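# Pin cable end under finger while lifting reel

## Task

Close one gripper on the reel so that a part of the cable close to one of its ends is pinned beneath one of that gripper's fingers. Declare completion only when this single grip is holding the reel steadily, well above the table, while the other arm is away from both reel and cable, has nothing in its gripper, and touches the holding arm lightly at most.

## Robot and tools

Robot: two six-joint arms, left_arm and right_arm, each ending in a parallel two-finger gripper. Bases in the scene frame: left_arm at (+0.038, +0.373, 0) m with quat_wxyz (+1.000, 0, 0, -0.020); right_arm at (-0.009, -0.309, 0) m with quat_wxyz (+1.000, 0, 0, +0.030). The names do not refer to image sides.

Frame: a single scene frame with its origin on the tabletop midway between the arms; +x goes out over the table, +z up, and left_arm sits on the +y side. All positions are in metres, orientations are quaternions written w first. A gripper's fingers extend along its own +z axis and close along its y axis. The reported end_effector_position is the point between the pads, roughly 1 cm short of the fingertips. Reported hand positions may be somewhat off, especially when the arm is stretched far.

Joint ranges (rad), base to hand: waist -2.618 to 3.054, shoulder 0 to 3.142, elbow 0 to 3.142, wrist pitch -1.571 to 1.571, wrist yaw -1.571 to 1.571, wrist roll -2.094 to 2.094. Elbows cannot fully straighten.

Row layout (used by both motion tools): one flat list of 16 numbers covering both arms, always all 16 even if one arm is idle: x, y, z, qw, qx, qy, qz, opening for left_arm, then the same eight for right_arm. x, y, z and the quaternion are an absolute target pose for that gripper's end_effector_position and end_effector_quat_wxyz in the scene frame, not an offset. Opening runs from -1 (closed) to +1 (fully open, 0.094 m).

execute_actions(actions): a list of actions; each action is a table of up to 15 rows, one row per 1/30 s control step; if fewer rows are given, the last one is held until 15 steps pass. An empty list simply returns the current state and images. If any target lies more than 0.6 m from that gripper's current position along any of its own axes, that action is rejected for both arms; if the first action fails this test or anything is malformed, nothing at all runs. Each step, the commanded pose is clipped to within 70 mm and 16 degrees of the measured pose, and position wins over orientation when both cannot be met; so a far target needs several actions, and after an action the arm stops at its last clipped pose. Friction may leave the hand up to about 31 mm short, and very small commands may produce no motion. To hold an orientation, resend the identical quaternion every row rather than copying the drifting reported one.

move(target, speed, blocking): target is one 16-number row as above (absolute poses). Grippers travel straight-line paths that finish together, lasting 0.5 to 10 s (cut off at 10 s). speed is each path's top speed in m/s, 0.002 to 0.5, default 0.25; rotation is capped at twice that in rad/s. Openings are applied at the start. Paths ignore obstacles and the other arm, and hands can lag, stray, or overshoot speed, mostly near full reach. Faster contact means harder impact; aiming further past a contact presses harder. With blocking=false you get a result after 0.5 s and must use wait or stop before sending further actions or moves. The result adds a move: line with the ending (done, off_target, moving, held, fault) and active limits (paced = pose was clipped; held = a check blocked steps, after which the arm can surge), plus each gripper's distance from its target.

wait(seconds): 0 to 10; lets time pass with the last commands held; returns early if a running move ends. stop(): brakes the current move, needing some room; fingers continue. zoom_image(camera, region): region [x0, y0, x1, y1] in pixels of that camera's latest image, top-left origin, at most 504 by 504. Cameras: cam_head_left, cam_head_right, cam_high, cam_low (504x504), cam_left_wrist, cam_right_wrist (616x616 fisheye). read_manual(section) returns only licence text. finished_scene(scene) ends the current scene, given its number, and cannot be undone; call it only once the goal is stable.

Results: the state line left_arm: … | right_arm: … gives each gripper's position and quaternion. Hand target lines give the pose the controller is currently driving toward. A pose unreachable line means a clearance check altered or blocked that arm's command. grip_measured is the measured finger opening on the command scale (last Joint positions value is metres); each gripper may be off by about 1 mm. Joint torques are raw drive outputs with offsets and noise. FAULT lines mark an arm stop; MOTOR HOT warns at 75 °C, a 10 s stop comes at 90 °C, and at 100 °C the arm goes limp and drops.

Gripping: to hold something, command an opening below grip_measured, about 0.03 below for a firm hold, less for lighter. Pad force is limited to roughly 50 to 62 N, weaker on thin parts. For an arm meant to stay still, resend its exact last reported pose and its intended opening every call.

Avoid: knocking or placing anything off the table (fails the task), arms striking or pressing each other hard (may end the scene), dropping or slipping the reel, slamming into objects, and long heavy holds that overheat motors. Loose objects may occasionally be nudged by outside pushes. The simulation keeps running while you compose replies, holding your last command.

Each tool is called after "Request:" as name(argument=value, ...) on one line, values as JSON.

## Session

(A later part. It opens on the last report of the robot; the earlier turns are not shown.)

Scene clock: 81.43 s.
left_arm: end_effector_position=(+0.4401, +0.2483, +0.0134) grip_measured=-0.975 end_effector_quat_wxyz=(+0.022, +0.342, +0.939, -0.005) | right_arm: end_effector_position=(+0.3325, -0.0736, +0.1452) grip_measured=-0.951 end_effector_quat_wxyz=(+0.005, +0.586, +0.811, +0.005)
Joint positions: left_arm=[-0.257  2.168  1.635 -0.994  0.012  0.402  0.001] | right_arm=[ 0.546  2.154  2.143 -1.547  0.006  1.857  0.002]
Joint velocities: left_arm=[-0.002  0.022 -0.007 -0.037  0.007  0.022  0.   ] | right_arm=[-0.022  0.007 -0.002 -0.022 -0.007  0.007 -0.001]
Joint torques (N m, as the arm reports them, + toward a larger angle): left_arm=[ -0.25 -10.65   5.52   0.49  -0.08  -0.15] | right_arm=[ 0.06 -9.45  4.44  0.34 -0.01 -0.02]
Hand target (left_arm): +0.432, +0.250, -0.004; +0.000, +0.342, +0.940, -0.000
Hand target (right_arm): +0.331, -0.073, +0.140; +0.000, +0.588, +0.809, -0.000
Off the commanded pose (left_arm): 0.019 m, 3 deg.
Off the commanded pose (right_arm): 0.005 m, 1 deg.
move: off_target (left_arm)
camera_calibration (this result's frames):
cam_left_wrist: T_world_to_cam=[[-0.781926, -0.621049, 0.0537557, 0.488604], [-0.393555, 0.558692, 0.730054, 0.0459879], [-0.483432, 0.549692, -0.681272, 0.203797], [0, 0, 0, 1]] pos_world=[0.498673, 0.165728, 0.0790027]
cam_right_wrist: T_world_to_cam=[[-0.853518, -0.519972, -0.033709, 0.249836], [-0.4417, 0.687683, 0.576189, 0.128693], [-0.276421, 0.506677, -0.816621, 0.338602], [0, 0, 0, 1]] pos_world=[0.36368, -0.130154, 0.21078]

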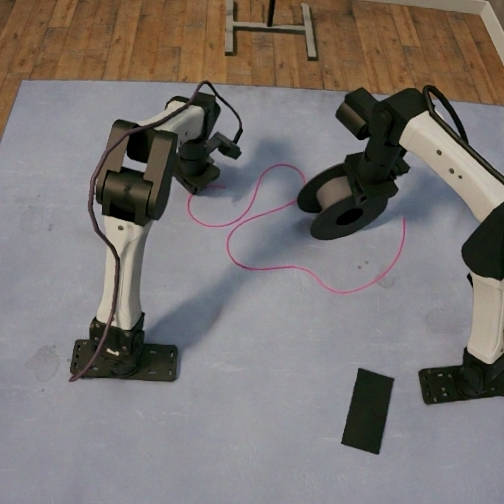

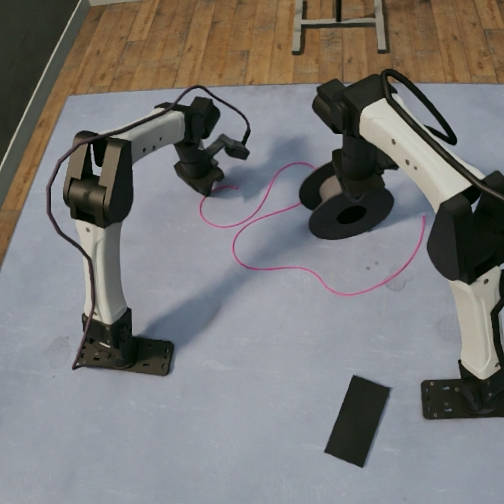

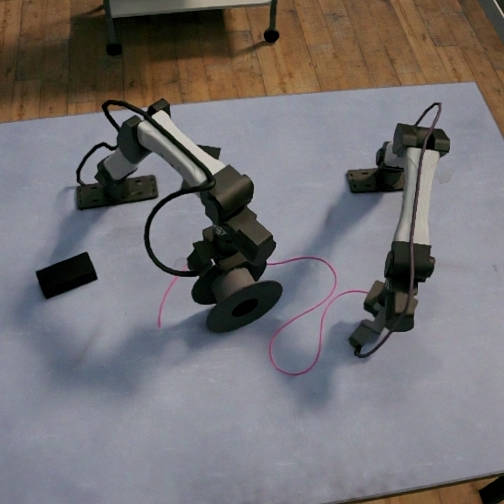

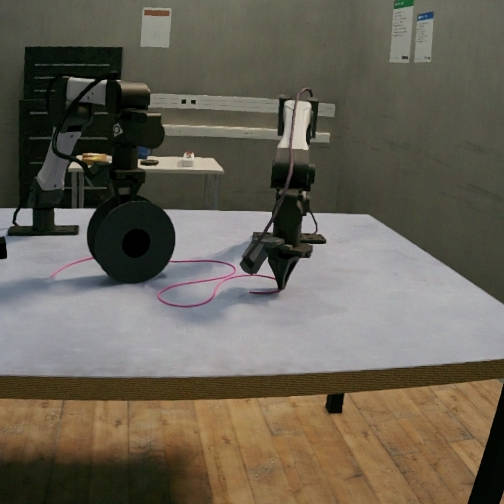

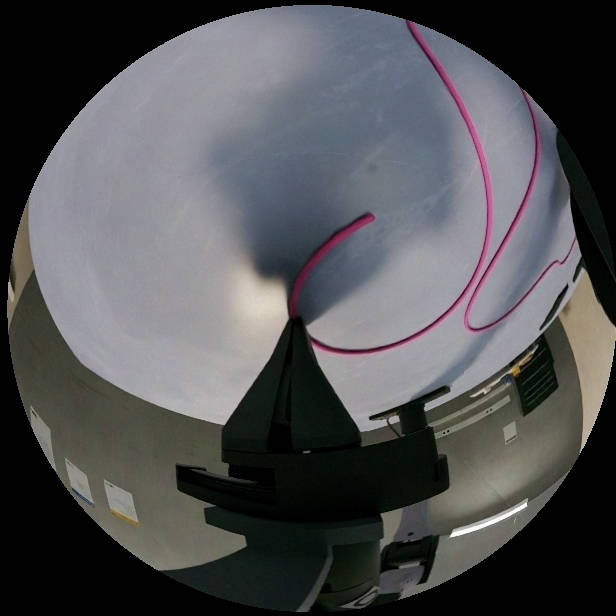

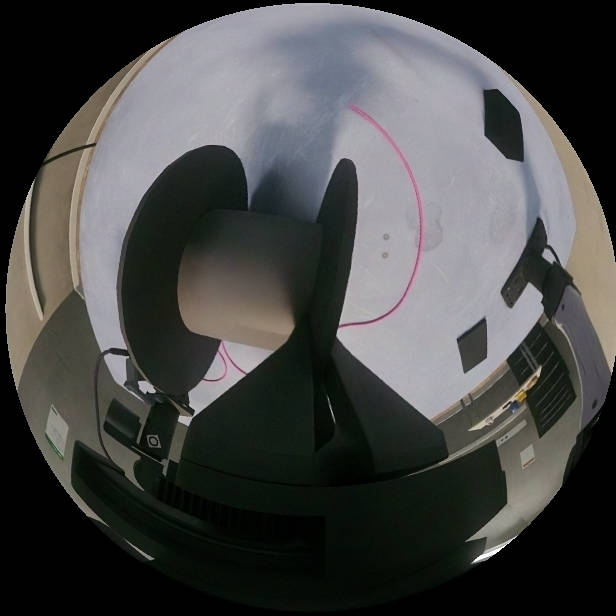

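Request:
move(target=[0.42,0.25,0.05,0,0.342,0.94,0,-1,0.331,-0.073,0.175,0,0.588,0.809,0,-1], speed=0.08)

Request:
move(target=[0.29,0.2,0.05,0,-0.342,0.94,0,-1,0.35,-0.08,0.175,0,-0.131,0.991,0,-1], speed=0.25)

Scene clock: 90.27 s.
left_arm: end_effector_position=(+0.4188, +0.2516, +0.0438) grip_measured=-0.975 end_effector_quat_wxyz=(-0.004, +0.342, +0.940, -0.006) | right_arm: end_effector_position=(+0.3294, -0.0757, +0.1583) grip_measured=-0.951 end_effector_quat_wxyz=(+0.009, +0.586, +0.810, +0.016)
Joint positions: left_arm=[-0.264  2.105  1.661 -1.135  0.012  0.394  0.001] | right_arm=[ 0.546  2.121  2.143 -1.556  0.006  1.858  0.002]
Joint velocities: left_arm=[ 0.027  0.007 -0.002 -0.037 -0.007 -0.037 -0.   ] | right_arm=[-0.002 -0.017 -0.007 -0.022 -0.007 -0.007 -0.001]
Joint torques (N m, as the arm reports them, + toward a larger angle): left_arm=[ -0.24 -13.43   8.54   0.24  -0.1   -0.16] | right_arm=[  0.12 -11.63   6.87   0.33   0.    -0.01]
Hand target (left_arm): +0.420, +0.250, +0.050; -0.000, +0.342, +0.940, -0.000
Hand target (right_arm): +0.330, -0.073, +0.175; +0.014, +0.587, +0.808, +0.040
Off the commanded pose (left_arm): 0.007 m, 1 deg.
Off the commanded pose (right_arm): 0.017 m, 2 deg.
joint sent to its limit (right arm) — the command would take joint 4 (wrist pitch) past its lower limit, so that joint was sent only as far as its limit.
move: off_target (right_arm)
camera_calibration (this result's frames):
cam_left_wrist: T_world_to_cam=[[-0.778288, -0.622389, 0.0830668, 0.469927], [-0.356804, 0.547226, 0.757123, -0.000112824], [-0.516681, 0.559621, -0.64797, 0.222391], [0, 0, 0, 1]] pos_world=[0.480603, 0.168085, 0.105153]
cam_right_wrist: T_world_to_cam=[[-0.853029, -0.518708, -0.0572978, 0.250233], [-0.452382, 0.680248, 0.576726, 0.124114], [-0.260175, 0.517884, -0.814926, 0.34477], [0, 0, 0, 1]] pos_world=[0.359304, -0.133181, 0.22372]

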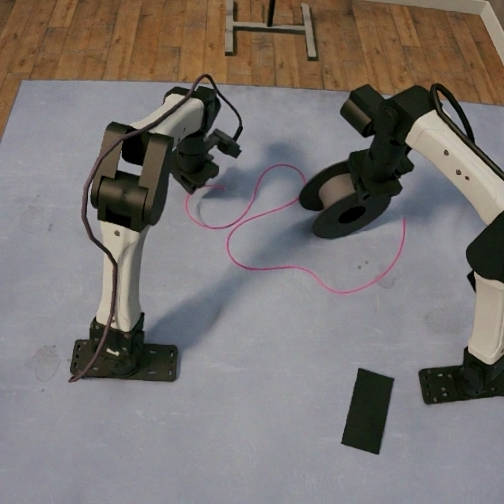

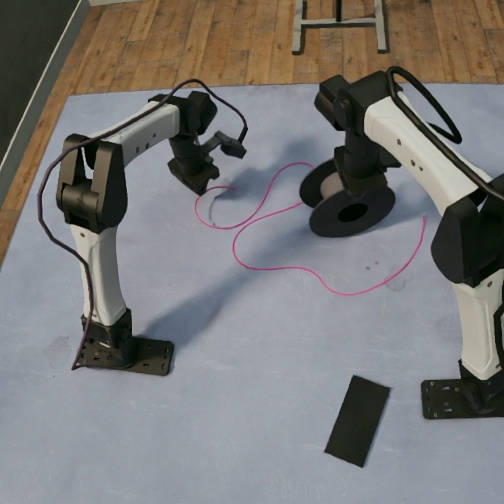

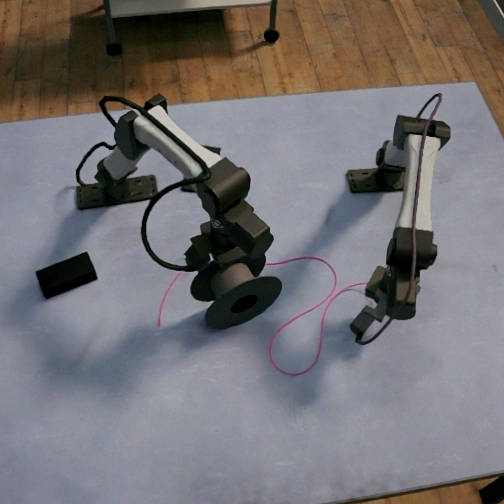

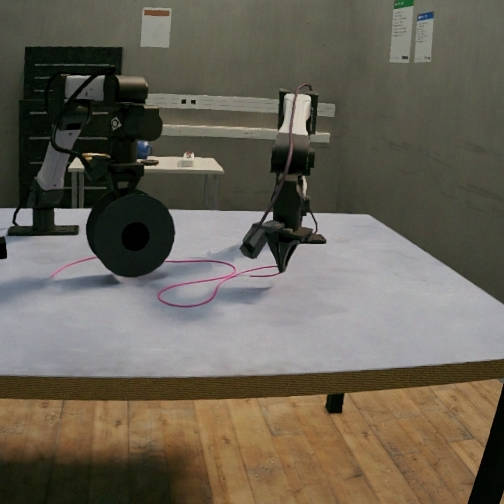

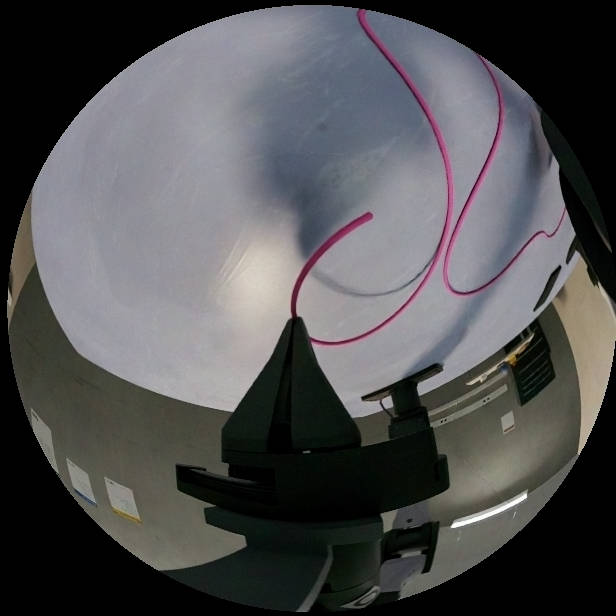

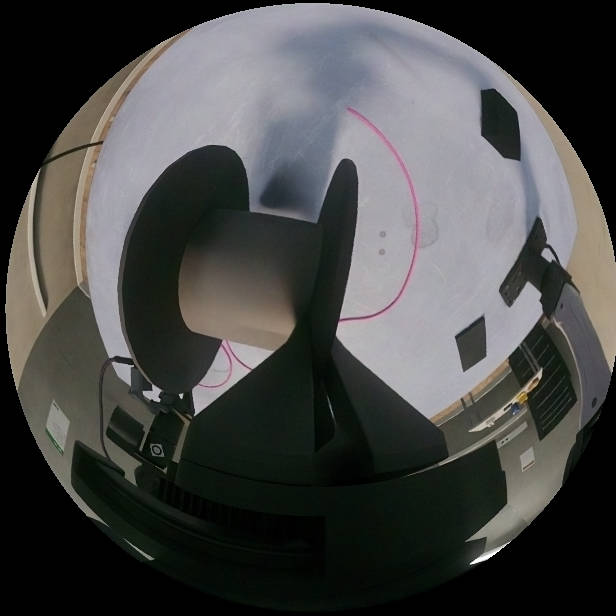

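Scene clock: 93.87 s.
left_arm: end_effector_position=(+0.2929, +0.1974, +0.0521) grip_measured=-0.975 end_effector_quat_wxyz=(-0.006, -0.340, +0.940, -0.002) | right_arm: end_effector_position=(+0.3426, -0.0797, +0.1671) grip_measured=-0.951 end_effector_quat_wxyz=(+0.035, -0.133, +0.990, +0.014)
Joint positions: left_arm=[-0.558  1.759  1.218 -1.033  0.012 -1.291  0.001] | right_arm=[ 0.52   2.13   2.191 -1.556  0.006  0.313  0.002]
Joint velocities: left_arm=[ 0.002 -0.012  0.007  0.051 -0.051 -0.007 -0.   ] | right_arm=[-0.012  0.007 -0.007 -0.022 -0.007  0.022  0.001]
Joint torques (N m, as the arm reports them, + toward a larger angle): left_arm=[ -0.37 -10.15   5.42   0.37  -0.17  -0.19] | right_arm=[-0.98 -9.58  7.74  0.49 -0.05 -0.11]
Hand target (left_arm): +0.288, +0.198, +0.051; -0.004, -0.342, +0.940, -0.001
Hand target (right_arm): +0.350, -0.081, +0.175; +0.048, -0.130, +0.990, +0.022
Off the commanded pose (left_arm): 0.004 m, 1 deg.
Off the commanded pose (right_arm): 0.011 m, 4 deg.
joint sent to its limit (right arm) — the command would take joint 4 (wrist pitch) past its lower limit, so that joint was sent only as far as its limit.
move: off_target (right_arm)
camera_calibration (this result's frames):
cam_left_wrist: T_world_to_cam=[[0.475248, -0.877022, 0.07051, 0.0212362], [-0.589167, -0.257693, 0.765817, 0.204783], [-0.653469, -0.405495, -0.639181, 0.423211], [0, 0, 0, 1]] pos_world=[0.387114, 0.243006, 0.112184]
cam_right_wrist: T_world_to_cam=[[0.47536, -0.879544, -0.0208426, -0.230034], [-0.747582, -0.416303, 0.517508, 0.151459], [-0.463848, -0.230421, -0.855425, 0.374344], [0, 0, 0, 1]] pos_world=[0.396215, -0.0530155, 0.237048]

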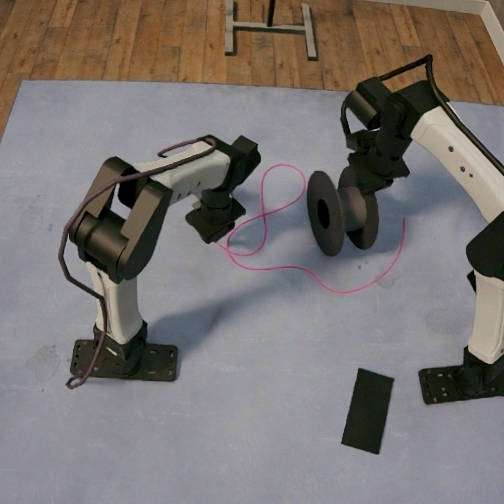

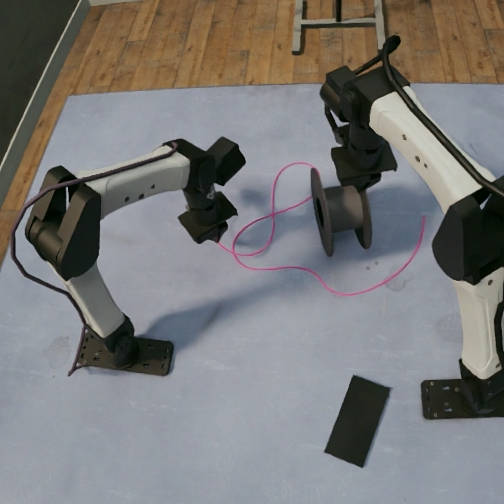

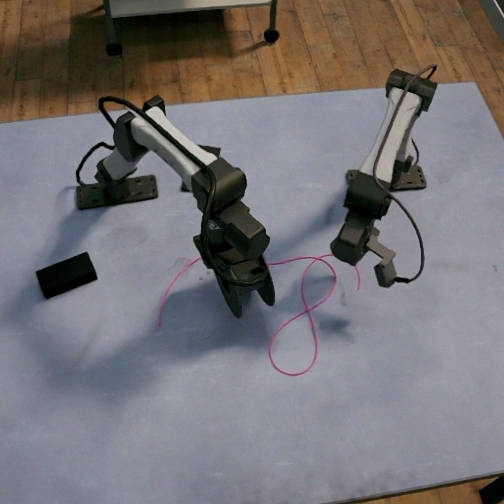

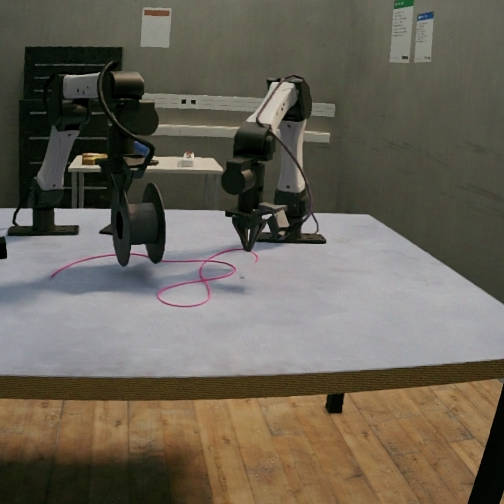

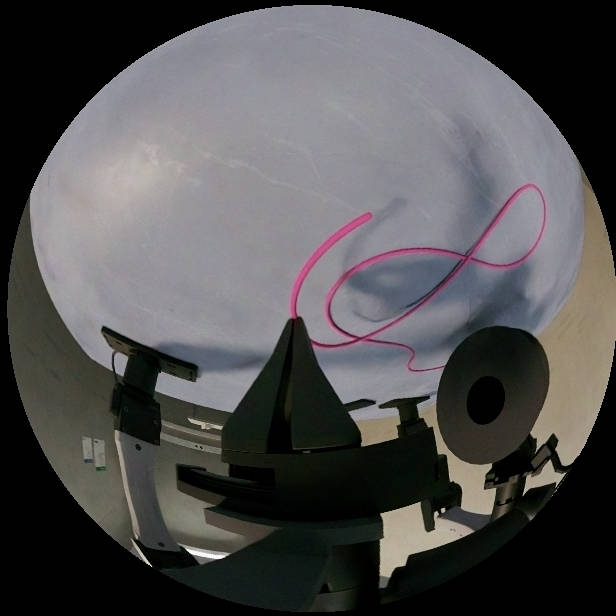

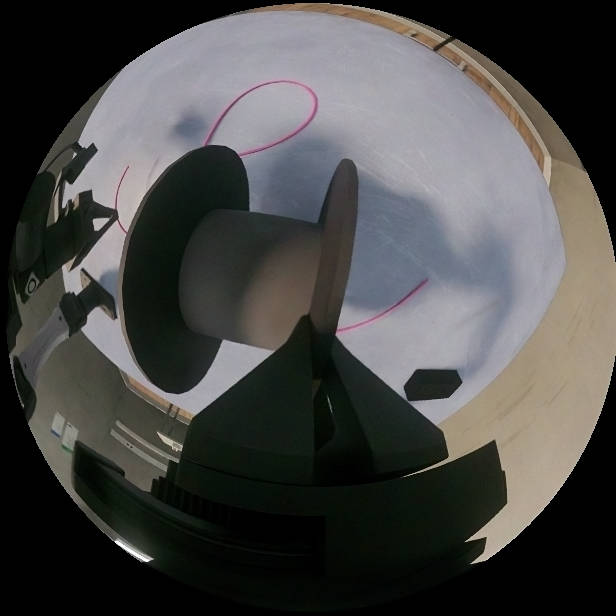

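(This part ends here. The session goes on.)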